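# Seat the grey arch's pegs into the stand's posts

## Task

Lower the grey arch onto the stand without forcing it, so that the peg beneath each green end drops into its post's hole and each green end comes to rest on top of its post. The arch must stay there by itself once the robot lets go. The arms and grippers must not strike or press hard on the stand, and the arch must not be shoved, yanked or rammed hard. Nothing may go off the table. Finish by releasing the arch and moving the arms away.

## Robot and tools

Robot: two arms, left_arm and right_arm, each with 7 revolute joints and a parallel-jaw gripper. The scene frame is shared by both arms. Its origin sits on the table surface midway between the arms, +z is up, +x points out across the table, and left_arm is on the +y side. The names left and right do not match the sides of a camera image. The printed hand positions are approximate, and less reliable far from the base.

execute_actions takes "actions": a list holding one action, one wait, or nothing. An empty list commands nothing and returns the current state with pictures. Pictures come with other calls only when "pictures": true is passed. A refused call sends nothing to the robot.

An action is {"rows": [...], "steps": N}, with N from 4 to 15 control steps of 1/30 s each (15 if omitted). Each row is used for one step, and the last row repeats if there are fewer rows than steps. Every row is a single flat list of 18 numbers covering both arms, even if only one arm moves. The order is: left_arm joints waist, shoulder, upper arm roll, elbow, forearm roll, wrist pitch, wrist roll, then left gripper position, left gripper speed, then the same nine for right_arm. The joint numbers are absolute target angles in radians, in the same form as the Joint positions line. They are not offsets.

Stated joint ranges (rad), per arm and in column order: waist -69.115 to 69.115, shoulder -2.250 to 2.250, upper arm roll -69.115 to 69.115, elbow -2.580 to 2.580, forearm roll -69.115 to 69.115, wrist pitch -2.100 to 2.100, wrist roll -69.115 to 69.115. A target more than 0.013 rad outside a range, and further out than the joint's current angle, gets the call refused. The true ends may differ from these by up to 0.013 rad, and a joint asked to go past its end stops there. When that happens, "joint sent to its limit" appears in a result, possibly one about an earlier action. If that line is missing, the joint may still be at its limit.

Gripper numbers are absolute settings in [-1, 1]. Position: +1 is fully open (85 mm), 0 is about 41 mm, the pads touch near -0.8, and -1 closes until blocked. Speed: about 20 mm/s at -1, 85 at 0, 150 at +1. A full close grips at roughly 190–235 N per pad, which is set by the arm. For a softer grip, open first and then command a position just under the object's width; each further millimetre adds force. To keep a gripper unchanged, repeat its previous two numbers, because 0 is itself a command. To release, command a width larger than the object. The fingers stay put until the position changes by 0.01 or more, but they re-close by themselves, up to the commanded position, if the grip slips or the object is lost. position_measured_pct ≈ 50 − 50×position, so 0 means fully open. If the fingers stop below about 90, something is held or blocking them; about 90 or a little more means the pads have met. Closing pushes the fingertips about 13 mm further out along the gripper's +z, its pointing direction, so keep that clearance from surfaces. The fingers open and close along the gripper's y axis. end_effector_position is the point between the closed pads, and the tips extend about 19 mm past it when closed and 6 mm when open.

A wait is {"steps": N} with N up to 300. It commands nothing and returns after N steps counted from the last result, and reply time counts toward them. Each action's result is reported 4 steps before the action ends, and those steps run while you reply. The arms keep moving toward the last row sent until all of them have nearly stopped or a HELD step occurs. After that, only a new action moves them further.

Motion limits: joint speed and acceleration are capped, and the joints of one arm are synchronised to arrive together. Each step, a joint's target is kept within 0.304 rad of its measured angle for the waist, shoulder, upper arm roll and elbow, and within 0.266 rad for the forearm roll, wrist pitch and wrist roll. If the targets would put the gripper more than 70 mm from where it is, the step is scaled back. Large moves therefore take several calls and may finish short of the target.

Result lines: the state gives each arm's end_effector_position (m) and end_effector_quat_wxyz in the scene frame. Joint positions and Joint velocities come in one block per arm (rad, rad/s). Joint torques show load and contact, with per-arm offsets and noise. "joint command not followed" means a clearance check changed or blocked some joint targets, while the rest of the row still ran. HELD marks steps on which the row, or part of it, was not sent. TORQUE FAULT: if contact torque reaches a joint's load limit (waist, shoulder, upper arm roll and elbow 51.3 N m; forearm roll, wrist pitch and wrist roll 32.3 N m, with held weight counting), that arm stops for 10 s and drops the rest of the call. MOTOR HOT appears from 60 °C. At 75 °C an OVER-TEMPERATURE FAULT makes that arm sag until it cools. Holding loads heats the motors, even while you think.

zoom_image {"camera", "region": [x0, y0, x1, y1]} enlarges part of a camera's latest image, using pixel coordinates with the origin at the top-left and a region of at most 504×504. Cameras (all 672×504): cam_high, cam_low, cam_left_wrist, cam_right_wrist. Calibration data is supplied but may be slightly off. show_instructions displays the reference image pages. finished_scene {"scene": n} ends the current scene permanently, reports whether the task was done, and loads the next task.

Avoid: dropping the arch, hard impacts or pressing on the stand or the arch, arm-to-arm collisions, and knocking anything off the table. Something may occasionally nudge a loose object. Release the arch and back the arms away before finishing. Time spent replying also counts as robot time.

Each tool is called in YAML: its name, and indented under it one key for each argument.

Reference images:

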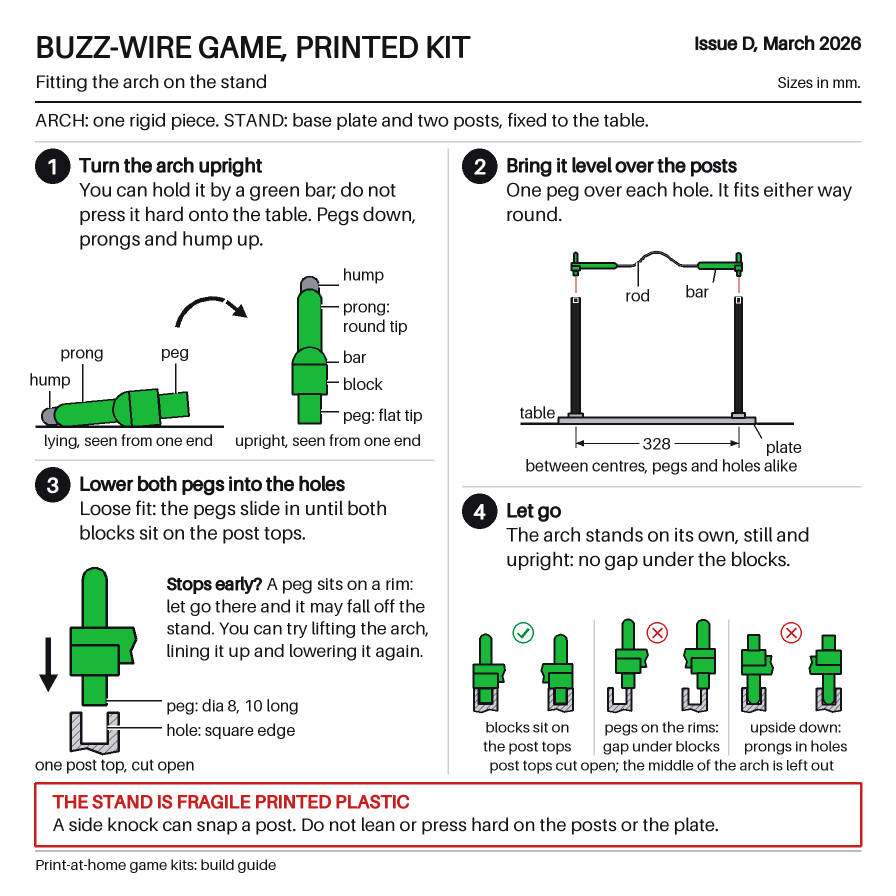

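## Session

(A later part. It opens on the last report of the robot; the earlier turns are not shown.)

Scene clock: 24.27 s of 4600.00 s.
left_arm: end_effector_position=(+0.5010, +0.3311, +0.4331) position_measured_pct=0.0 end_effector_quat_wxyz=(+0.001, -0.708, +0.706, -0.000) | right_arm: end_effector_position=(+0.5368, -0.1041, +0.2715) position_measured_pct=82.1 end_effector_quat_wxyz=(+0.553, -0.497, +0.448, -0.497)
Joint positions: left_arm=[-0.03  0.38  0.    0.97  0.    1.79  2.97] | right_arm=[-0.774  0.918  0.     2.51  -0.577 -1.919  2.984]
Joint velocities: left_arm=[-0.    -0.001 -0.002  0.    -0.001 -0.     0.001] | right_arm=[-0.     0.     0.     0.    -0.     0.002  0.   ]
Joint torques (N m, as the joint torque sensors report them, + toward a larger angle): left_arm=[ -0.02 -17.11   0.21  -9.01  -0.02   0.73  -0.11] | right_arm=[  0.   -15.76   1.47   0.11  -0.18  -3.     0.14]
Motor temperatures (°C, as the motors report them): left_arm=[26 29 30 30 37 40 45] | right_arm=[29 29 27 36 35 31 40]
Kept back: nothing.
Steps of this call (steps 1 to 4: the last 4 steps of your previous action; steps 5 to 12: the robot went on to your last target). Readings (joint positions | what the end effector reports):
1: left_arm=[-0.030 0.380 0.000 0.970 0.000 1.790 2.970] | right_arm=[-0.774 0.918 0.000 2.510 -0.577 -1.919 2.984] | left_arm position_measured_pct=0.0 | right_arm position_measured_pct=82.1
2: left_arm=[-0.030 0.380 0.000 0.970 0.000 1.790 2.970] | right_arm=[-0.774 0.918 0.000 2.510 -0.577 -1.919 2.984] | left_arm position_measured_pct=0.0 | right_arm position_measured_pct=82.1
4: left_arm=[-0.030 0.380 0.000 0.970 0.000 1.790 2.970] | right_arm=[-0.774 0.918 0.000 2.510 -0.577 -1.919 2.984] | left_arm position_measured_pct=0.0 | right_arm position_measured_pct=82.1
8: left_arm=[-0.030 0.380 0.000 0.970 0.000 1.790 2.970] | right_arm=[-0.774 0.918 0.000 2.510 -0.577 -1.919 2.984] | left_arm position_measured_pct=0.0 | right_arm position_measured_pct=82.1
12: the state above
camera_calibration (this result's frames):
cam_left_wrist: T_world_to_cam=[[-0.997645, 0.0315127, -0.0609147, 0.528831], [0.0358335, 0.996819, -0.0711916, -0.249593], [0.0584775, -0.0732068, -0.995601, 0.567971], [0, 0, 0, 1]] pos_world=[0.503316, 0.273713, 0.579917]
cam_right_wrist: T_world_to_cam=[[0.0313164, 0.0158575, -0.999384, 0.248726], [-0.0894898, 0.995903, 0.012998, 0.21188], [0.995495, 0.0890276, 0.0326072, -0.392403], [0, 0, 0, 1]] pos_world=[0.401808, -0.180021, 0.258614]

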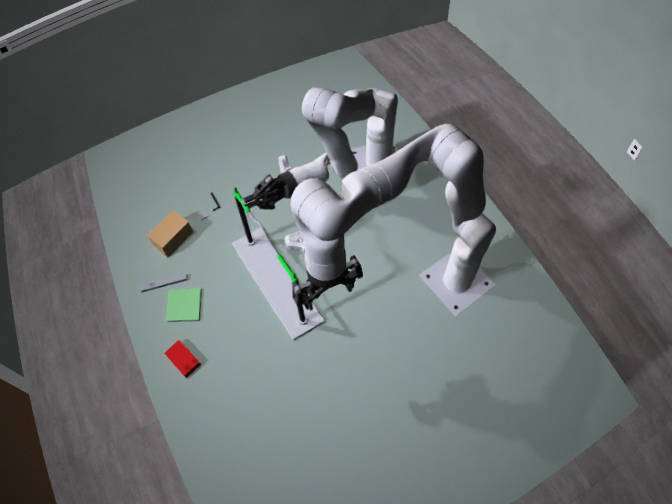

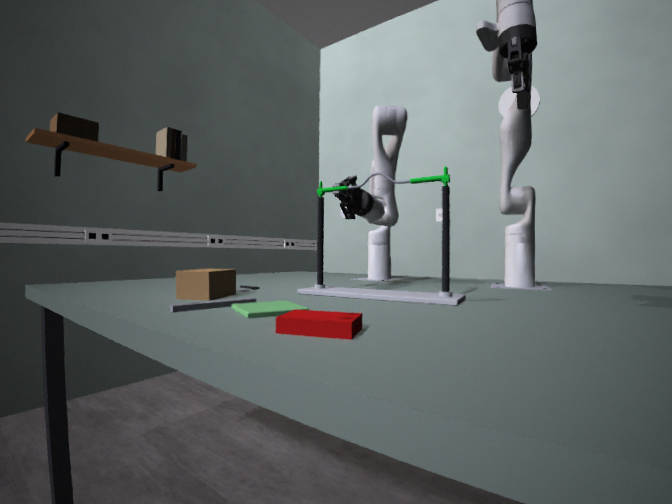

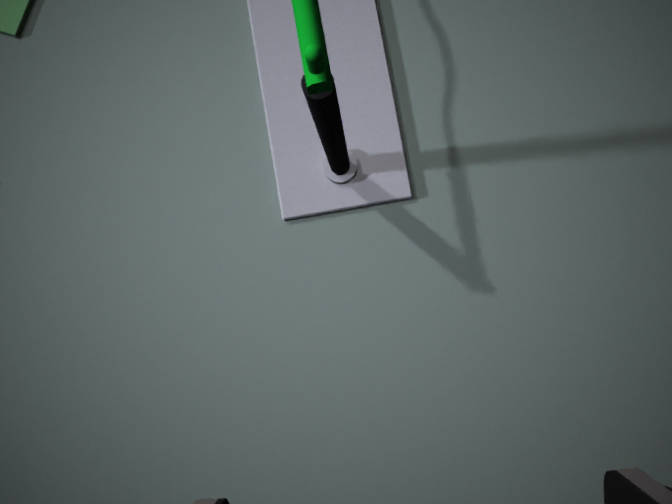

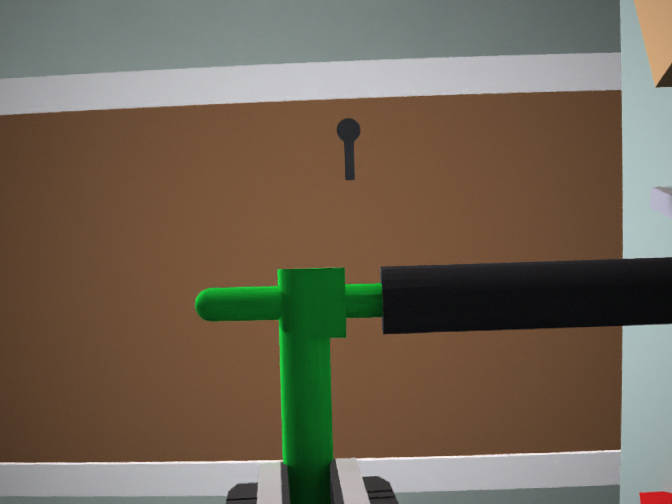

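execute_actions:
  actions:
    - {"rows":[[-0.03,0.38,0,0.97,0,1.79,2.97,1,0,-0.7741,0.9055,0,2.5128,-0.5752,-1.9107,2.99,-0.75,-0.7],[-0.03,0.38,0,0.97,0,1.79,2.97,1,0,-0.7741,0.9055,0,2.5128,-0.5752,-1.9107,2.99,-0.75,-0.7],[-0.03,0.38,0,0.97,0,1.79,2.97,1,0,-0.7741,0.9055,0,2.5128,-0.5752,-1.9107,2.99,-0.75,-0.7],[-0.03,0.38,0,0.97,0,1.79,2.97,1,0,-0.7741,0.9055,0,2.5128,-0.5752,-1.9107,2.99,-0.75,-0.7],[-0.03,0.38,0,0.97,0,1.79,2.97,1,0,-0.778,0.9049,0,2.5109,-0.582,-1.9076,2.9893,-0.75,-0.7]]}

execute_actions:
  actions:
    - {"steps":10}

execute_actions:
  actions:
    - {"rows":[[-0.03,0.38,0,0.97,0,1.79,2.97,1,0,-0.778,0.911,0,2.5095,-0.5828,-1.9118,2.9863,-0.75,-0.7],[-0.03,0.38,0,0.97,0,1.79,2.97,1,0,-0.778,0.9178,0,2.5081,-0.5837,-1.916,2.9833,-0.75,-0.7],[-0.03,0.38,0,0.97,0,1.79,2.97,1,0,-0.778,0.9178,0,2.5081,-0.5837,-1.916,2.9833,-0.75,-0.7],[-0.03,0.38,0,0.97,0,1.79,2.97,1,0,-0.778,0.9215,0,2.5073,-0.5842,-1.9184,2.9816,-0.75,-0.7]]}

execute_actions:
  actions:
    - {"steps":12}
  pictures: true

zoom_image:
  camera: "cam_left_wrist"
  region: [280,30,360,130]

zoom_image:
  camera: "cam_low"
  region: [425,155,465,205]

Scene clock: 25.03 s of 4600.00 s.
left_arm: end_effector_position=(+0.5010, +0.3311, +0.4331) position_measured_pct=0.0 end_effector_quat_wxyz=(+0.001, -0.708, +0.706, -0.000) | right_arm: end_effector_position=(+0.5367, -0.1043, +0.2746) position_measured_pct=82.1 end_effector_quat_wxyz=(+0.552, -0.496, +0.449, -0.498)
Joint positions: left_arm=[-0.03  0.38  0.    0.97  0.    1.79  2.97] | right_arm=[-0.778  0.905  0.     2.511 -0.582 -1.908  2.989]
Joint velocities: left_arm=[-0.    -0.001 -0.     0.     0.001 -0.     0.001] | right_arm=[-0.001 -0.003 -0.    -0.     0.    -0.001  0.   ]
Joint torques (N m, as the joint torque sensors report them, + toward a larger angle): left_arm=[  0.1  -17.09   0.23  -9.06  -0.04   0.63  -0.11] | right_arm=[  0.45 -16.35   1.29   0.14  -0.34  -3.12   0.1 ]
Motor temperatures (°C, as the motors report them): left_arm=[26 29 30 30 37 40 45] | right_arm=[29 29 27 36 35 31 40]
Steps of this call (steps 1 to 12: the robot went on to your last target; steps 13 to 23: the first 11 steps of this action). Readings (joint positions | what the end effector reports):
13: left_arm=[-0.030 0.380 0.000 0.970 0.000 1.790 2.970] | right_arm=[-0.774 0.917 0.000 2.510 -0.577 -1.919 2.984] | left_arm position_measured_pct=0.0 | right_arm position_measured_pct=82.1
14: left_arm=[-0.030 0.380 0.000 0.970 0.000 1.790 2.970] | right_arm=[-0.774 0.911 -0.000 2.511 -0.576 -1.915 2.986] | left_arm position_measured_pct=0.0 | right_arm position_measured_pct=82.1
16: left_arm=[-0.030 0.380 0.000 0.970 0.000 1.790 2.970] | right_arm=[-0.774 0.907 0.000 2.513 -0.575 -1.912 2.990] | left_arm position_measured_pct=0.0 | right_arm position_measured_pct=82.1
20: left_arm=[-0.030 0.380 0.000 0.970 0.000 1.790 2.970] | right_arm=[-0.778 0.906 -0.000 2.511 -0.582 -1.908 2.989] | left_arm position_measured_pct=0.0 | right_arm position_measured_pct=82.1
23: the state above

Scene clock: 25.37 s of 4600.00 s.
left_arm: end_effector_position=(+0.5010, +0.3311, +0.4331) position_measured_pct=0.0 end_effector_quat_wxyz=(+0.001, -0.708, +0.706, -0.000) | right_arm: end_effector_position=(+0.5366, -0.1041, +0.2747) position_measured_pct=82.1 end_effector_quat_wxyz=(+0.552, -0.496, +0.449, -0.498)
Joint positions: left_arm=[-0.03  0.38  0.    0.97  0.    1.79  2.97] | right_arm=[-0.778  0.905 -0.     2.511 -0.582 -1.908  2.989]
Joint velocities: left_arm=[-0.    -0.001  0.001 -0.    -0.002  0.    -0.   ] | right_arm=[ 0.    -0.    -0.     0.     0.     0.002 -0.   ]
Joint torques (N m, as the joint torque sensors report them, + toward a larger angle): left_arm=[ -0.03 -17.16   0.33  -9.    -0.01   0.67  -0.15] | right_arm=[ -0.18 -16.41   1.21  -0.2   -0.14  -3.24   0.05]
Motor temperatures (°C, as the motors report them): left_arm=[26 29 30 30 37 40 45] | right_arm=[29 29 27 36 35 31 40]
Kept back: nothing.
Steps of this call (steps 1 to 4: the last 4 steps of your previous action; steps 5 to 10: the robot went on to your last target). Readings (joint positions | what the end effector reports):
1: left_arm=[-0.030 0.380 0.000 0.970 0.000 1.790 2.970] | right_arm=[-0.778 0.905 0.000 2.511 -0.582 -1.908 2.989] | left_arm position_measured_pct=0.0 | right_arm position_measured_pct=82.1
2: left_arm=[-0.030 0.380 0.000 0.970 0.000 1.790 2.970] | right_arm=[-0.778 0.905 0.000 2.511 -0.582 -1.908 2.989] | left_arm position_measured_pct=0.0 | right_arm position_measured_pct=82.1
4: left_arm=[-0.030 0.380 0.000 0.970 0.000 1.790 2.970] | right_arm=[-0.778 0.905 -0.000 2.511 -0.582 -1.908 2.989] | left_arm position_measured_pct=0.0 | right_arm position_measured_pct=82.1
8: left_arm=[-0.030 0.380 0.000 0.970 0.000 1.790 2.970] | right_arm=[-0.778 0.905 -0.000 2.511 -0.582 -1.908 2.989] | left_arm position_measured_pct=0.0 | right_arm position_measured_pct=82.1
10: the state above

Scene clock: 25.73 s of 4600.00 s.
left_arm: end_effector_position=(+0.5010, +0.3311, +0.4331) position_measured_pct=0.0 end_effector_quat_wxyz=(+0.001, -0.708, +0.706, -0.000) | right_arm: end_effector_position=(+0.5370, -0.1039, +0.2706) position_measured_pct=82.1 end_effector_quat_wxyz=(+0.552, -0.496, +0.449, -0.498)
Joint positions: left_arm=[-0.03  0.38  0.    0.97  0.    1.79  2.97] | right_arm=[-0.778  0.921  0.     2.507 -0.584 -1.918  2.982]
Joint velocities: left_arm=[ 0.    -0.001 -0.    -0.     0.    -0.    -0.   ] | right_arm=[-0.001  0.004  0.     0.    -0.    -0.     0.   ]
Joint torques (N m, as the joint torque sensors report them, + toward a larger angle): left_arm=[  0.22 -17.1    0.25  -8.95  -0.02   0.71   0.01] | right_arm=[ -0.43 -16.51   1.37  -0.04  -0.05  -3.21   0.06]
Motor temperatures (°C, as the motors report them): left_arm=[26 29 30 30 37 40 45] | right_arm=[29 29 27 36 35 31 40]
Steps of this call (steps 1 to 11: the first 11 steps of this action). Readings (joint positions | what the end effector reports):
1: left_arm=[-0.030 0.380 -0.000 0.970 0.000 1.790 2.970] | right_arm=[-0.778 0.906 0.000 2.511 -0.582 -1.908 2.989] | left_arm position_measured_pct=0.0 | right_arm position_measured_pct=82.1
2: left_arm=[-0.030 0.380 0.000 0.970 0.000 1.790 2.970] | right_arm=[-0.778 0.910 0.000 2.510 -0.583 -1.911 2.988] | left_arm position_measured_pct=0.0 | right_arm position_measured_pct=82.1
4: left_arm=[-0.030 0.380 0.000 0.970 0.000 1.790 2.970] | right_arm=[-0.778 0.917 0.000 2.508 -0.584 -1.916 2.984] | left_arm position_measured_pct=0.0 | right_arm position_measured_pct=82.1
8: left_arm=[-0.030 0.380 0.000 0.970 0.000 1.790 2.970] | right_arm=[-0.778 0.920 0.000 2.507 -0.584 -1.918 2.982] | left_arm position_measured_pct=0.0 | right_arm position_measured_pct=82.1
11: the state above

Scene clock: 26.13 s of 4600.00 s.
left_arm: end_effector_position=(+0.5010, +0.3311, +0.4331) position_measured_pct=0.0 end_effector_quat_wxyz=(+0.001, -0.708, +0.706, -0.000) | right_arm: end_effector_position=(+0.5370, -0.1039, +0.2703) position_measured_pct=82.1 end_effector_quat_wxyz=(+0.552, -0.496, +0.449, -0.498)
Joint positions: left_arm=[-0.03  0.38  0.    0.97  0.    1.79  2.97] | right_arm=[-0.778  0.922  0.     2.507 -0.584 -1.918  2.982]
Joint velocities: left_arm=[ 0.     0.001  0.001  0.     0.002 -0.     0.   ] | right_arm=[ 0.001  0.     0.     0.    -0.001  0.     0.   ]
Joint torques (N m, as the joint torque sensors report them, + toward a larger angle): left_arm=[  0.03 -17.18   0.23  -8.97   0.02   0.6   -0.06] | right_arm=[ -0.28 -16.41   1.35   0.19  -0.26  -3.1    0.23]
Motor temperatures (°C, as the motors report them): left_arm=[26 29 30 30 37 40 45] | right_arm=[29 29 27 36 35 31 40]
Kept back: nothing.
Steps of this call (steps 1 to 4: the last 4 steps of your previous action; steps 5 to 12: the robot went on to your last target). Readings (joint positions | what the end effector reports):
1: left_arm=[-0.030 0.380 -0.000 0.970 0.000 1.790 2.970] | right_arm=[-0.778 0.921 0.000 2.507 -0.584 -1.918 2.982] | left_arm position_measured_pct=0.0 | right_arm position_measured_pct=82.1
2: left_arm=[-0.030 0.380 0.000 0.970 0.000 1.790 2.970] | right_arm=[-0.778 0.921 0.000 2.507 -0.584 -1.918 2.982] | left_arm position_measured_pct=0.0 | right_arm position_measured_pct=82.1
4: left_arm=[-0.030 0.380 0.000 0.970 -0.000 1.790 2.970] | right_arm=[-0.778 0.921 0.000 2.507 -0.584 -1.918 2.982] | left_arm position_measured_pct=0.0 | right_arm position_measured_pct=82.1
8: left_arm=[-0.030 0.380 0.000 0.970 0.000 1.790 2.970] | right_arm=[-0.778 0.922 0.000 2.507 -0.584 -1.918 2.982] | left_arm position_measured_pct=0.0 | right_arm position_measured_pct=82.1
12: the state above
camera_calibration (this result's frames):
cam_left_wrist: T_world_to_cam=[[-0.997645, 0.0315126, -0.0609148, 0.528831], [0.0358333, 0.996819, -0.0711916, -0.249593], [0.0584776, -0.0732067, -0.995601, 0.567971], [0, 0, 0, 1]] pos_world=[0.503316, 0.273713, 0.579917]
cam_right_wrist: T_world_to_cam=[[0.030822, 0.0156322, -0.999403, 0.247744], [-0.086217, 0.996193, 0.012923, 0.210055], [0.995799, 0.0857672, 0.0320524, -0.392846], [0, 0, 0, 1]] pos_world=[0.40167, -0.179435, 0.257473]

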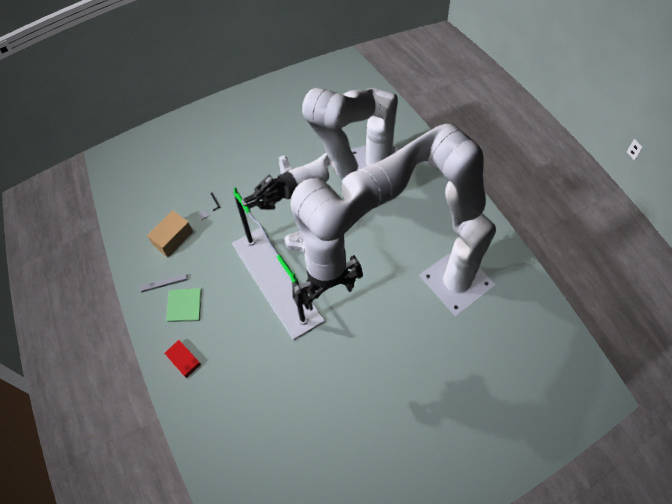

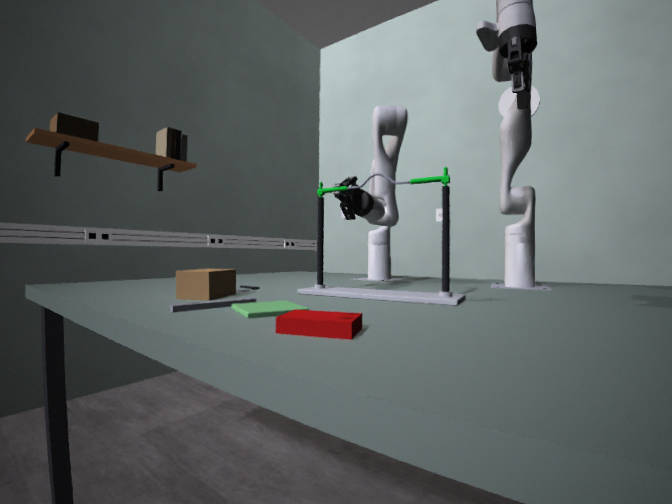

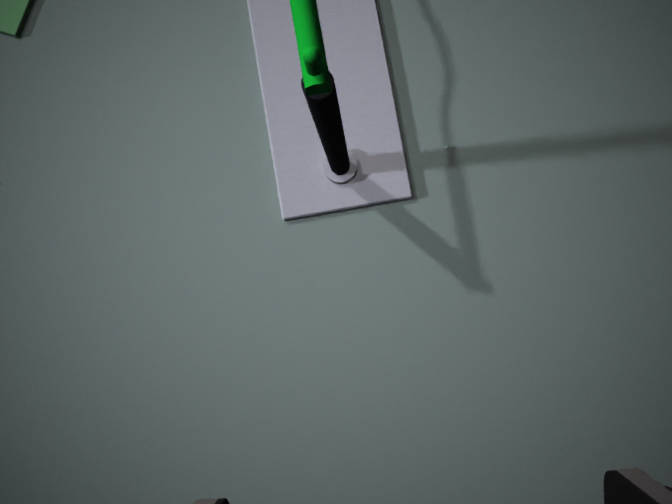

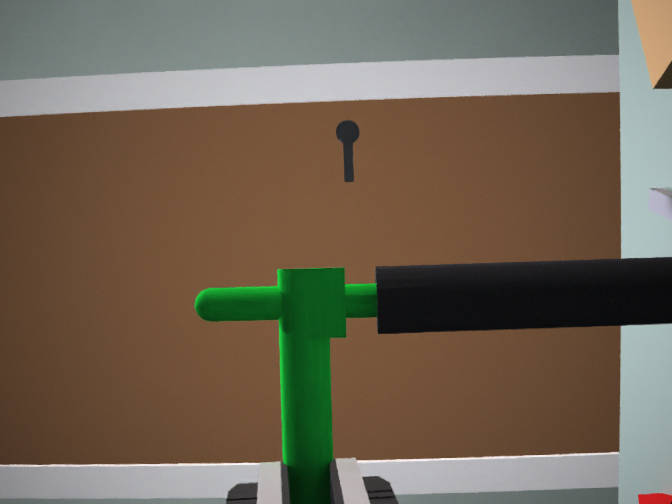

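Region (280, 30, 360, 130) of cam_left_wrist's 672x504 image, scaled by 5.040; it fills the left 403 columns of this view, and the rest is white.

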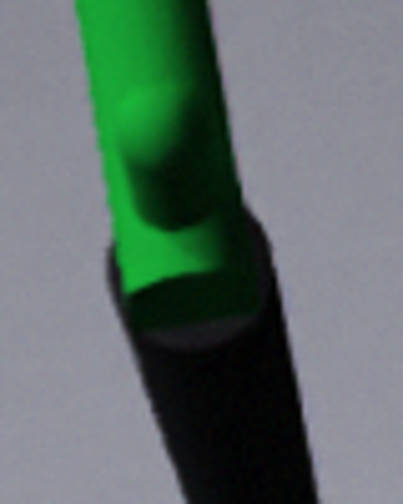

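Region (425, 155, 465, 205) of cam_low's 672x504 image, scaled by 10.080, with more detail than that image has; it fills the left 403 columns of this view, and the rest is white.

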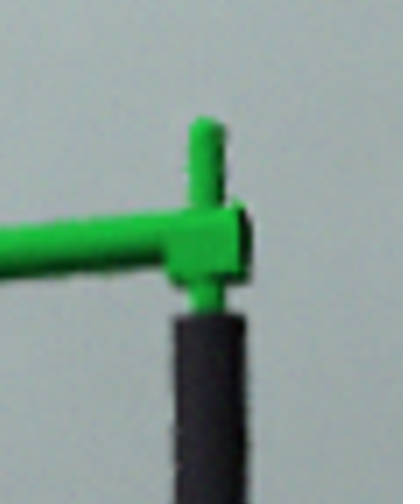

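execute_actions:
  actions:
    - {"rows":[[-0.3,0.3,0,0.97,0,1.79,2.97,1,0,-0.778,0.9265,0,2.5065,-0.585,-1.9219,2.9791,-0.75,-0.7],[-0.3,0.3,0,0.97,0,1.79,2.97,1,0,-0.778,0.9315,0,2.5056,-0.5859,-1.9254,2.9767,-0.75,-0.7],[-0.3,0.3,0,0.97,0,1.79,2.97,1,0,-0.778,0.9365,0,2.5048,-0.5867,-1.929,2.9742,-0.75,-0.7],[-0.3,0.3,0,0.97,0,1.79,2.97,1,0,-0.778,0.9415,0,2.5039,-0.5876,-1.9325,2.9718,-0.75,-0.7],[-0.3,0.3,0,0.97,0,1.79,2.97,1,0,-0.778,0.9465,0,2.5031,-0.5884,-1.936,2.9693,-0.75,-0.7]]}

execute_actions:
  actions:
    - {"steps":10}
  pictures: true

zoom_image:
  camera: "cam_low"
  region: [425,155,465,205]

Scene clock: 28.90 s of 4600.00 s.
left_arm: end_effector_position=(+0.4666, +0.4292, +0.4636) position_measured_pct=0.0 end_effector_quat_wxyz=(-0.030, +0.783, -0.621, +0.016) | right_arm: end_effector_position=(+0.5370, -0.1040, +0.2643) position_measured_pct=82.1 end_effector_quat_wxyz=(+0.552, -0.496, +0.449, -0.498)
Joint positions: left_arm=[-0.256  0.314 -0.001  0.97  -0.001  1.79   2.97 ] | right_arm=[-0.778  0.946  0.     2.503 -0.588 -1.936  2.969]
Joint velocities: left_arm=[-0.563 -0.178 -0.017 -0.006 -0.009  0.003 -0.001] | right_arm=[ 0.     0.007  0.001 -0.    -0.    -0.     0.   ]
Joint torques (N m, as the joint torque sensors report them, + toward a larger angle): left_arm=[  2.59 -15.12   2.03  -8.53   0.03   0.33  -0.04] | right_arm=[ -0.37 -16.64   1.15   0.45  -0.3   -3.06   0.15]
Motor temperatures (°C, as the motors report them): left_arm=[26 29 30 30 37 40 45] | right_arm=[29 29 27 36 35 31 40]
Steps of this call (steps 1 to 15: the robot went on to your last target; steps 16 to 72: nothing new was sent; steps 73 to 83: the first 11 steps of this action). Readings (joint positions | what the end effector reports):
73: left_arm=[-0.032 0.380 0.000 0.970 0.000 1.790 2.970] | right_arm=[-0.778 0.923 0.000 2.507 -0.584 -1.919 2.981] | left_arm position_measured_pct=0.0 | right_arm position_measured_pct=82.1
74: left_arm=[-0.039 0.378 0.001 0.970 0.001 1.790 2.970] | right_arm=[-0.778 0.926 0.000 2.507 -0.585 -1.921 2.980] | left_arm position_measured_pct=0.0 | right_arm position_measured_pct=82.1
76: left_arm=[-0.069 0.369 0.002 0.971 0.001 1.790 2.970] | right_arm=[-0.778 0.935 0.000 2.505 -0.586 -1.926 2.976] | left_arm position_measured_pct=0.0 | right_arm position_measured_pct=82.1
80: left_arm=[-0.180 0.337 0.001 0.970 0.000 1.790 2.970] | right_arm=[-0.778 0.945 0.000 2.503 -0.588 -1.935 2.970] | left_arm position_measured_pct=0.0 | right_arm position_measured_pct=82.1
83: the state above

Scene clock: 29.23 s of 4600.00 s.
left_arm: end_effector_position=(+0.4576, +0.4456, +0.4695) position_measured_pct=0.0 end_effector_quat_wxyz=(-0.036, +0.796, -0.604, +0.019) | right_arm: end_effector_position=(+0.5370, -0.1040, +0.2640) position_measured_pct=82.1 end_effector_quat_wxyz=(+0.552, -0.496, +0.449, -0.498)
Joint positions: left_arm=[-0.298  0.3   -0.     0.97  -0.     1.79   2.97 ] | right_arm=[-0.778  0.946  0.     2.503 -0.588 -1.936  2.969]
Joint velocities: left_arm=[-0.015 -0.006  0.001  0.001  0.001  0.    -0.001] | right_arm=[ 0.001  0.     0.     0.     0.    -0.001 -0.001]
Joint torques (N m, as the joint torque sensors report them, + toward a larger angle): left_arm=[  0.04 -15.78   0.19  -9.07  -0.07   0.43  -0.09] | right_arm=[ -0.46 -16.08   1.36   0.57  -0.15  -3.     0.04]
Motor temperatures (°C, as the motors report them): left_arm=[26 29 30 30 37 40 45] | right_arm=[29 29 27 36 35 31 40]
Kept back: nothing.
Steps of this call (steps 1 to 4: the last 4 steps of your previous action; steps 5 to 10: the robot went on to your last target). Readings (joint positions | what the end effector reports):
1: left_arm=[-0.272 0.308 -0.002 0.970 -0.001 1.790 2.970] | right_arm=[-0.778 0.946 0.000 2.503 -0.588 -1.936 2.969] | left_arm position_measured_pct=0.0 | right_arm position_measured_pct=82.1
2: left_arm=[-0.283 0.305 -0.002 0.969 -0.001 1.790 2.970] | right_arm=[-0.778 0.946 0.000 2.503 -0.588 -1.936 2.969] | left_arm position_measured_pct=0.0 | right_arm position_measured_pct=82.1
4: left_arm=[-0.291 0.302 -0.002 0.969 -0.001 1.790 2.970] | right_arm=[-0.778 0.946 0.000 2.503 -0.588 -1.936 2.969] | left_arm position_measured_pct=0.0 | right_arm position_measured_pct=82.1
8: left_arm=[-0.297 0.301 -0.000 0.970 -0.000 1.790 2.970] | right_arm=[-0.778 0.946 0.000 2.503 -0.588 -1.936 2.969] | left_arm position_measured_pct=0.0 | right_arm position_measured_pct=82.1
10: the state above
camera_calibration (this result's frames):
cam_left_wrist: T_world_to_cam=[[-0.96311, -0.230741, -0.138487, 0.621649], [-0.225255, 0.972787, -0.0542777, -0.237261], [0.147242, -0.0210806, -0.988876, 0.54813], [0, 0, 0, 1]] pos_world=[0.464564, 0.385799, 0.615244]
cam_right_wrist: T_world_to_cam=[[0.031518, 0.0158668, -0.999377, 0.241096], [-0.0862005, 0.996192, 0.0130977, 0.210092], [0.995779, 0.085734, 0.0327657, -0.392889], [0, 0, 0, 1]] pos_world=[0.401742, -0.179434, 0.251067]

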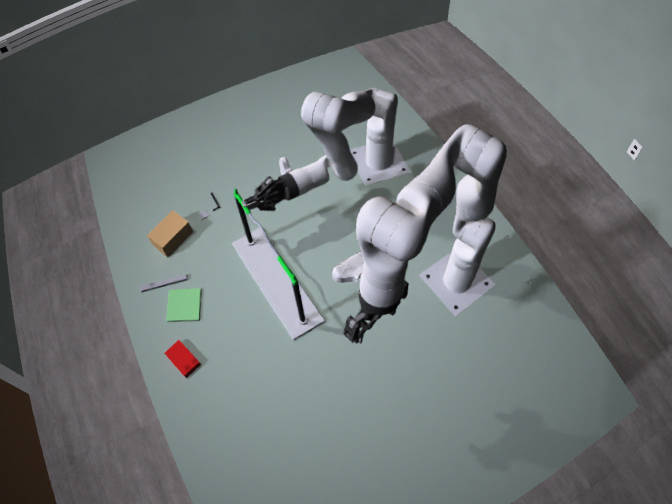

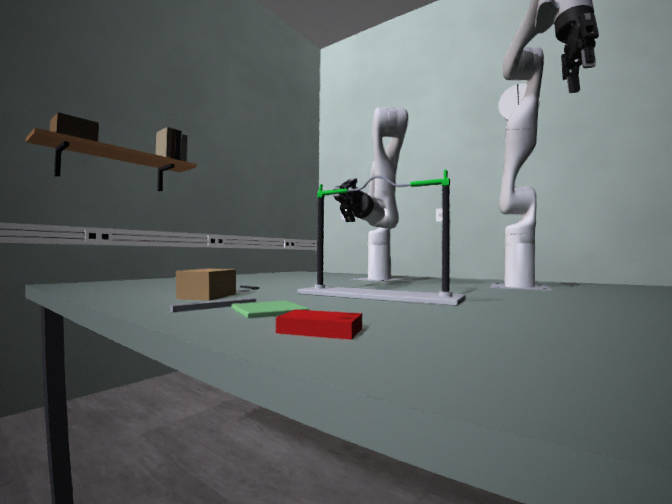

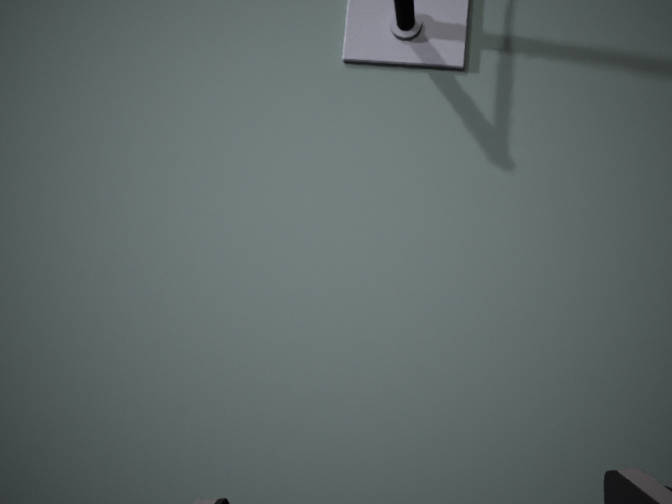

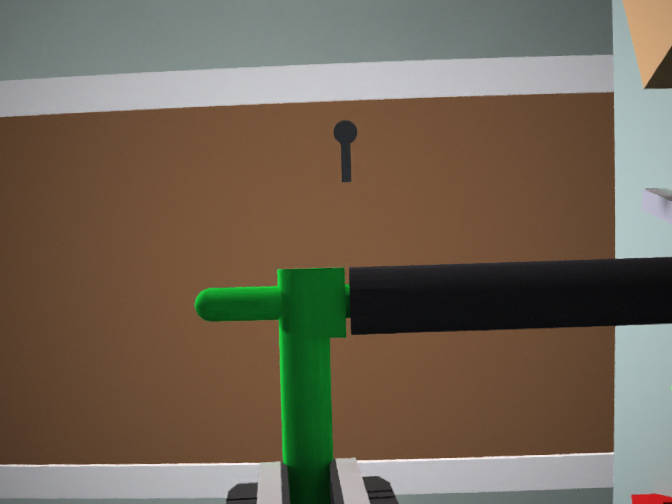

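Region (425, 155, 465, 205) of cam_low's 672x504 image, scaled by 10.080, with more detail than that image has; it fills the left 403 columns of this view, and the rest is white.

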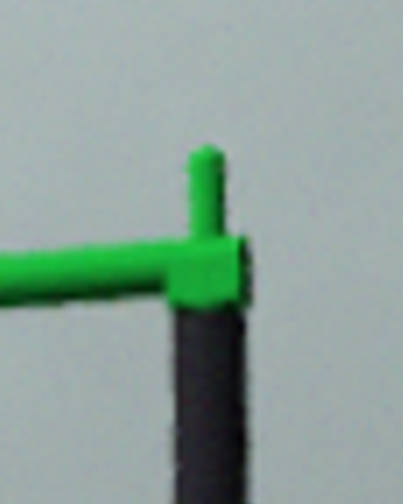

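execute_actions:
  actions:
    - {"rows":[[-0.3,0.3,0,0.97,0,1.79,2.97,1,0,-0.778,0.9475,0,2.5031,-0.5884,-1.936,2.9693,-0.4,-0.8]]}

execute_actions:
  actions:
    - {"rows":[[-0.3,0.3,0,0.97,0,1.79,2.97,1,0,-0.778,0.9475,0,2.5031,-0.5884,-1.936,2.9693,1,1]]}

execute_actions:
  actions:
    - {"rows":[[-0.3,0.3,0,0.97,0,1.79,2.97,1,0,-0.8,0.972,0,2.57,-0.605,-2.012,2.915,1,1]]}

execute_actions:
  actions:
    - {"rows":[[-0.3,0.3,0,0.97,0,1.79,2.97,1,0,-1.15,0.972,0,2.57,-0.605,-2.012,2.915,1,1]]}

execute_actions:
  actions:
    - {"steps":12}
  pictures: true

zoom_image:
  camera: "cam_low"
  region: [300,150,470,220]

Scene clock: 29.87 s of 4600.00 s.
left_arm: end_effector_position=(+0.4573, +0.4462, +0.4697) position_measured_pct=0.0 end_effector_quat_wxyz=(-0.036, +0.796, -0.604, +0.019) | right_arm: end_effector_position=(+0.5369, -0.1038, +0.2634) position_measured_pct=72.6 end_effector_quat_wxyz=(+0.552, -0.496, +0.449, -0.498)
Joint positions: left_arm=[-0.3   0.3  -0.    0.97 -0.    1.79  2.97] | right_arm=[-0.778  0.947 -0.     2.503 -0.588 -1.936  2.969]
Joint velocities: left_arm=[ 0.     0.001  0.    -0.001 -0.001  0.    -0.   ] | right_arm=[-0.001  0.     0.     0.    -0.     0.001 -0.001]
Joint torques (N m, as the joint torque sensors report them, + toward a larger angle): left_arm=[  0.02 -15.6    0.    -9.04   0.05   0.43  -0.14] | right_arm=[ -0.38 -16.17   1.54   0.56  -0.17  -3.17   0.26]
Motor temperatures (°C, as the motors report them): left_arm=[26 29 30 30 37 40 45] | right_arm=[29 29 27 36 35 31 40]
Steps of this call (steps 1 to 8: the robot went on to your last target; steps 9 to 19: the first 11 steps of this action). Readings (joint positions | what the end effector reports):
9: left_arm=[-0.300 0.300 -0.000 0.970 -0.000 1.790 2.970] | right_arm=[-0.778 0.947 0.000 2.503 -0.588 -1.936 2.969] | left_arm position_measured_pct=0.0 | right_arm position_measured_pct=82.1
10: left_arm=[-0.300 0.300 -0.000 0.970 -0.000 1.790 2.970] | right_arm=[-0.778 0.947 0.000 2.503 -0.588 -1.936 2.969] | left_arm position_measured_pct=0.0 | right_arm position_measured_pct=82.1
12: left_arm=[-0.300 0.300 -0.000 0.970 -0.000 1.790 2.970] | right_arm=[-0.778 0.947 0.000 2.502 -0.588 -1.936 2.969] | left_arm position_measured_pct=0.0 | right_arm position_measured_pct=80.2
16: left_arm=[-0.300 0.300 -0.000 0.970 -0.000 1.790 2.970] | right_arm=[-0.778 0.947 0.000 2.503 -0.588 -1.936 2.969] | left_arm position_measured_pct=0.0 | right_arm position_measured_pct=75.8
19: the state above

Scene clock: 30.37 s of 4600.00 s.
left_arm: end_effector_position=(+0.4573, +0.4462, +0.4697) position_measured_pct=0.0 end_effector_quat_wxyz=(-0.036, +0.796, -0.604, +0.019) | right_arm: end_effector_position=(+0.5369, -0.1038, +0.2634) position_measured_pct=26.2 end_effector_quat_wxyz=(+0.552, -0.496, +0.449, -0.498)
Joint positions: left_arm=[-0.3   0.3   0.    0.97  0.    1.79  2.97] | right_arm=[-0.778  0.947  0.     2.503 -0.588 -1.936  2.969]
Joint velocities: left_arm=[0.    0.001 0.003 0.    0.001 0.    0.   ] | right_arm=[-0.001 -0.    -0.     0.001  0.     0.001 -0.   ]
Joint torques (N m, as the joint torque sensors report them, + toward a larger angle): left_arm=[ -0.06 -15.52   0.12  -8.96  -0.11   0.42  -0.04] | right_arm=[  0.06 -16.07   1.28   0.15  -0.26  -2.99   0.09]
Motor temperatures (°C, as the motors report them): left_arm=[26 29 30 30 37 40 45] | right_arm=[29 29 27 36 35 31 40]
Steps of this call (steps 1 to 4: the last 4 steps of your previous action; steps 5 to 15: the first 11 steps of this action). Readings (joint positions | what the end effector reports):
5: left_arm=[-0.300 0.300 0.000 0.970 0.000 1.790 2.970] | right_arm=[-0.778 0.947 0.000 2.503 -0.588 -1.936 2.969] | left_arm position_measured_pct=0.0 | right_arm position_measured_pct=69.8
6: left_arm=[-0.300 0.300 0.000 0.970 0.000 1.790 2.970] | right_arm=[-0.778 0.947 0.000 2.503 -0.588 -1.936 2.969] | left_arm position_measured_pct=0.0 | right_arm position_measured_pct=69.0
8: left_arm=[-0.300 0.300 -0.000 0.970 0.000 1.790 2.970] | right_arm=[-0.778 0.947 0.000 2.503 -0.588 -1.936 2.969] | left_arm position_measured_pct=0.0 | right_arm position_measured_pct=61.9
12: left_arm=[-0.300 0.300 0.000 0.970 0.000 1.790 2.970] | right_arm=[-0.778 0.947 0.000 2.503 -0.588 -1.936 2.969] | left_arm position_measured_pct=0.0 | right_arm position_measured_pct=41.7
15: the state above

Scene clock: 30.87 s of 4600.00 s.
left_arm: end_effector_position=(+0.4573, +0.4462, +0.4697) position_measured_pct=0.0 end_effector_quat_wxyz=(-0.036, +0.796, -0.604, +0.019) | right_arm: end_effector_position=(+0.5168, -0.1043, +0.2652) position_measured_pct=0.0 end_effector_quat_wxyz=(+0.558, -0.502, +0.443, -0.490)
Joint positions: left_arm=[-0.3   0.3   0.    0.97 -0.    1.79  2.97] | right_arm=[-0.799  0.971  0.     2.57  -0.605 -2.012  2.915]
Joint velocities: left_arm=[-0.    -0.001  0.001 -0.001 -0.001  0.    -0.   ] | right_arm=[-0.006  0.008 -0.001  0.006  0.001 -0.    -0.   ]
Joint torques (N m, as the joint torque sensors report them, + toward a larger angle): left_arm=[  0.01 -15.45  -0.05  -8.97   0.07   0.39  -0.12] | right_arm=[  0.08 -15.62   1.42   1.54  -0.34  -2.94   0.08]
Motor temperatures (°C, as the motors report them): left_arm=[26 29 30 30 37 40 45] | right_arm=[29 29 27 36 35 31 40]
Steps of this call (steps 1 to 4: the last 4 steps of your previous action; steps 5 to 15: the first 11 steps of this action). Readings (joint positions | what the end effector reports):
5: left_arm=[-0.300 0.300 -0.000 0.970 0.000 1.790 2.970] | right_arm=[-0.779 0.948 0.000 2.504 -0.589 -1.937 2.969] | left_arm position_measured_pct=0.0 | right_arm position_measured_pct=3.2
6: left_arm=[-0.300 0.300 0.000 0.970 0.000 1.790 2.970] | right_arm=[-0.781 0.951 0.000 2.509 -0.590 -1.943 2.965] | left_arm position_measured_pct=0.0 | right_arm position_measured_pct=1.6
8: left_arm=[-0.300 0.300 0.000 0.970 0.000 1.790 2.970] | right_arm=[-0.791 0.962 0.000 2.536 -0.596 -1.972 2.944] | left_arm position_measured_pct=0.0 | right_arm position_measured_pct=0.4
12: left_arm=[-0.300 0.300 0.000 0.970 0.000 1.790 2.970] | right_arm=[-0.799 0.970 -0.000 2.568 -0.605 -2.011 2.915] | left_arm position_measured_pct=0.0 | right_arm position_measured_pct=0.0
15: the state above

Scene clock: 31.37 s of 4600.00 s.
left_arm: end_effector_position=(+0.4573, +0.4462, +0.4697) position_measured_pct=0.0 end_effector_quat_wxyz=(-0.036, +0.796, -0.604, +0.019) | right_arm: end_effector_position=(+0.4658, +0.0074, +0.2648) position_measured_pct=0.0 end_effector_quat_wxyz=(+0.612, -0.551, +0.381, -0.422)
Joint positions: left_arm=[-0.3   0.3   0.    0.97  0.    1.79  2.97] | right_arm=[-1.035  0.972  0.     2.57  -0.605 -2.012  2.915]
Joint velocities: left_arm=[-0.     0.002  0.001  0.001  0.001  0.     0.   ] | right_arm=[-0.863  0.    -0.001 -0.001  0.    -0.     0.   ]
Joint torques (N m, as the joint torque sensors report them, + toward a larger angle): left_arm=[  0.   -15.41   0.1   -9.09   0.04   0.55  -0.06] | right_arm=[ -0.41 -15.95   1.49   1.46  -0.52  -3.02   0.18]
Motor temperatures (°C, as the motors report them): left_arm=[26 29 30 30 37 40 45] | right_arm=[29 29 27 36 35 31 40]
Steps of this call (steps 1 to 4: the last 4 steps of your previous action; steps 5 to 15: the first 11 steps of this action). Readings (joint positions | what the end effector reports):
5: left_arm=[-0.300 0.300 0.000 0.970 0.000 1.790 2.970] | right_arm=[-0.801 0.972 0.000 2.570 -0.605 -2.012 2.915] | left_arm position_measured_pct=0.0 | right_arm position_measured_pct=0.0
6: left_arm=[-0.300 0.300 0.000 0.970 0.000 1.790 2.970] | right_arm=[-0.808 0.972 0.001 2.570 -0.606 -2.012 2.915] | left_arm position_measured_pct=0.0 | right_arm position_measured_pct=0.0
8: left_arm=[-0.300 0.300 0.000 0.970 0.000 1.790 2.970] | right_arm=[-0.839 0.972 0.001 2.570 -0.606 -2.012 2.915] | left_arm position_measured_pct=0.0 | right_arm position_measured_pct=0.0
12: left_arm=[-0.300 0.300 0.000 0.970 0.000 1.790 2.970] | right_arm=[-0.949 0.972 0.001 2.570 -0.605 -2.012 2.915] | left_arm position_measured_pct=0.0 | right_arm position_measured_pct=0.0
15: the state above

Scene clock: 31.77 s of 4600.00 s.
left_arm: end_effector_position=(+0.4573, +0.4462, +0.4697) position_measured_pct=0.0 end_effector_quat_wxyz=(-0.036, +0.796, -0.604, +0.019) | right_arm: end_effector_position=(+0.4321, +0.0564, +0.2647) position_measured_pct=0.0 end_effector_quat_wxyz=(+0.635, -0.571, +0.349, -0.386)
Joint positions: left_arm=[-0.3   0.3   0.    0.97  0.    1.79  2.97] | right_arm=[-1.148  0.972 -0.     2.57  -0.605 -2.012  2.915]
Joint velocities: left_arm=[ 0.     0.    -0.    -0.     0.001  0.     0.002] | right_arm=[-0.018 -0.     0.     0.001  0.     0.001  0.   ]
Joint torques (N m, as the joint torque sensors report them, + toward a larger angle): left_arm=[  0.01 -15.51   0.09  -8.87  -0.08   0.45  -0.2 ] | right_arm=[  0.11 -15.81   1.57   0.98  -0.44  -2.95   0.16]
Motor temperatures (°C, as the motors report them): left_arm=[26 29 30 30 37 40 45] | right_arm=[29 29 27 36 35 31 40]
Kept back: nothing.
Steps of this call (steps 1 to 4: the last 4 steps of your previous action; steps 5 to 12: the robot went on to your last target). Readings (joint positions | what the end effector reports):
1: left_arm=[-0.300 0.300 0.000 0.970 0.000 1.790 2.970] | right_arm=[-1.063 0.972 0.000 2.570 -0.605 -2.012 2.915] | left_arm position_measured_pct=0.0 | right_arm position_measured_pct=0.0
2: left_arm=[-0.300 0.300 -0.000 0.970 0.000 1.790 2.970] | right_arm=[-1.088 0.972 -0.000 2.570 -0.605 -2.012 2.915] | left_arm position_measured_pct=0.0 | right_arm position_measured_pct=0.0
4: left_arm=[-0.300 0.300 0.000 0.970 0.000 1.790 2.970] | right_arm=[-1.124 0.972 -0.001 2.570 -0.604 -2.012 2.915] | left_arm position_measured_pct=0.0 | right_arm position_measured_pct=0.0
8: left_arm=[-0.300 0.300 -0.000 0.970 0.000 1.790 2.970] | right_arm=[-1.143 0.972 -0.001 2.570 -0.605 -2.012 2.915] | left_arm position_measured_pct=0.0 | right_arm position_measured_pct=0.0
12: the state above
camera_calibration (this result's frames):
cam_left_wrist: T_world_to_cam=[[-0.962693, -0.232293, -0.138792, 0.622135], [-0.226815, 0.972424, -0.0542804, -0.237078], [0.147573, -0.0207754, -0.988833, 0.548023], [0, 0, 0, 1]] pos_world=[0.464278, 0.386444, 0.615381]
cam_right_wrist: T_world_to_cam=[[0.0220099, 0.0251949, -0.99944, 0.246194], [-0.445358, 0.895262, 0.0127609, 0.202282], [0.895082, 0.444828, 0.0309254, -0.278472], [0, 0, 0, 1]] pos_world=[0.333925, -0.0634263, 0.252087]

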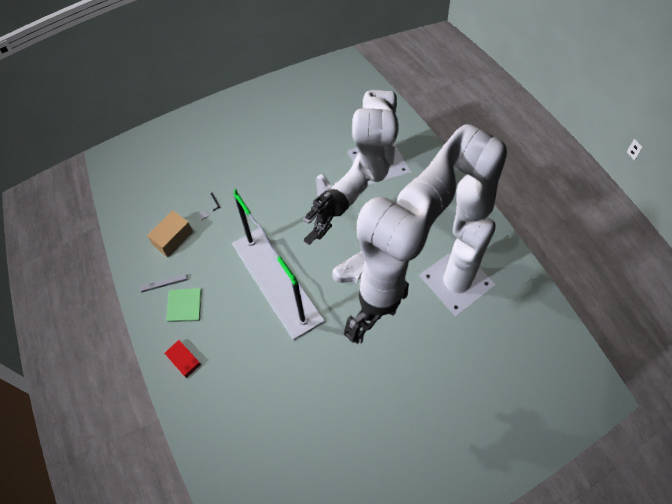

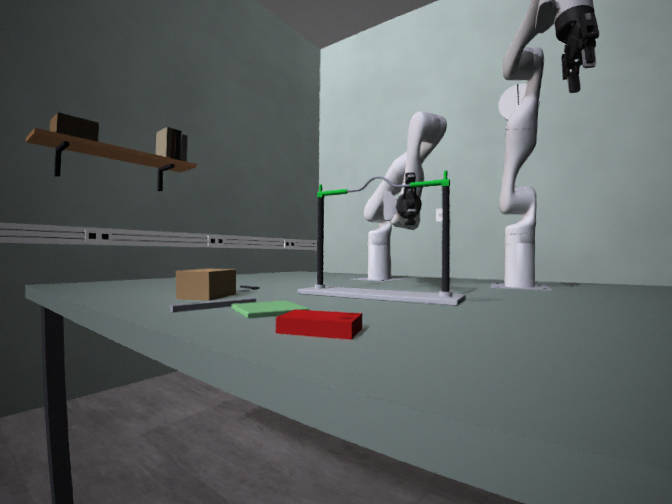

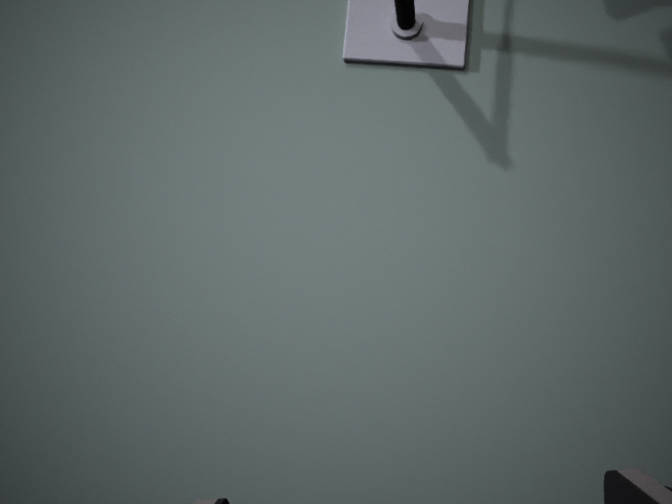

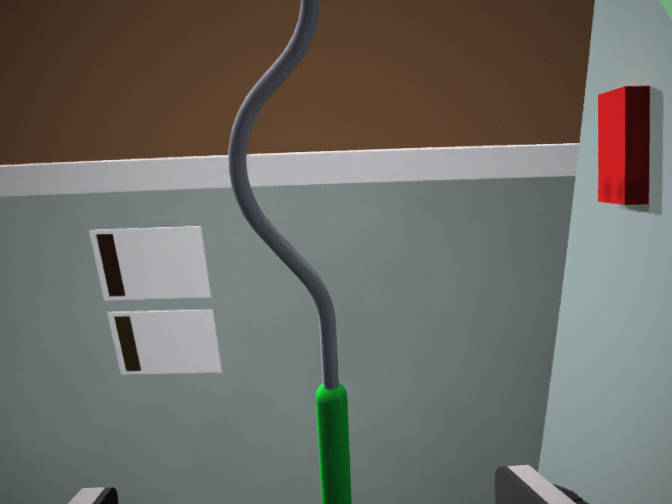

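Region (300, 150, 470, 220) of cam_low's 672x504 image, scaled by 2.965, with more detail than that image has; it fills the top 208 rows of this view, and the rest is white.

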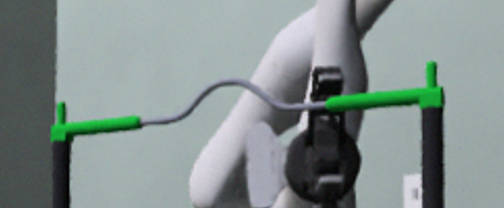

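finished_scene:
  scene: 1

The scene is finished: the task was done.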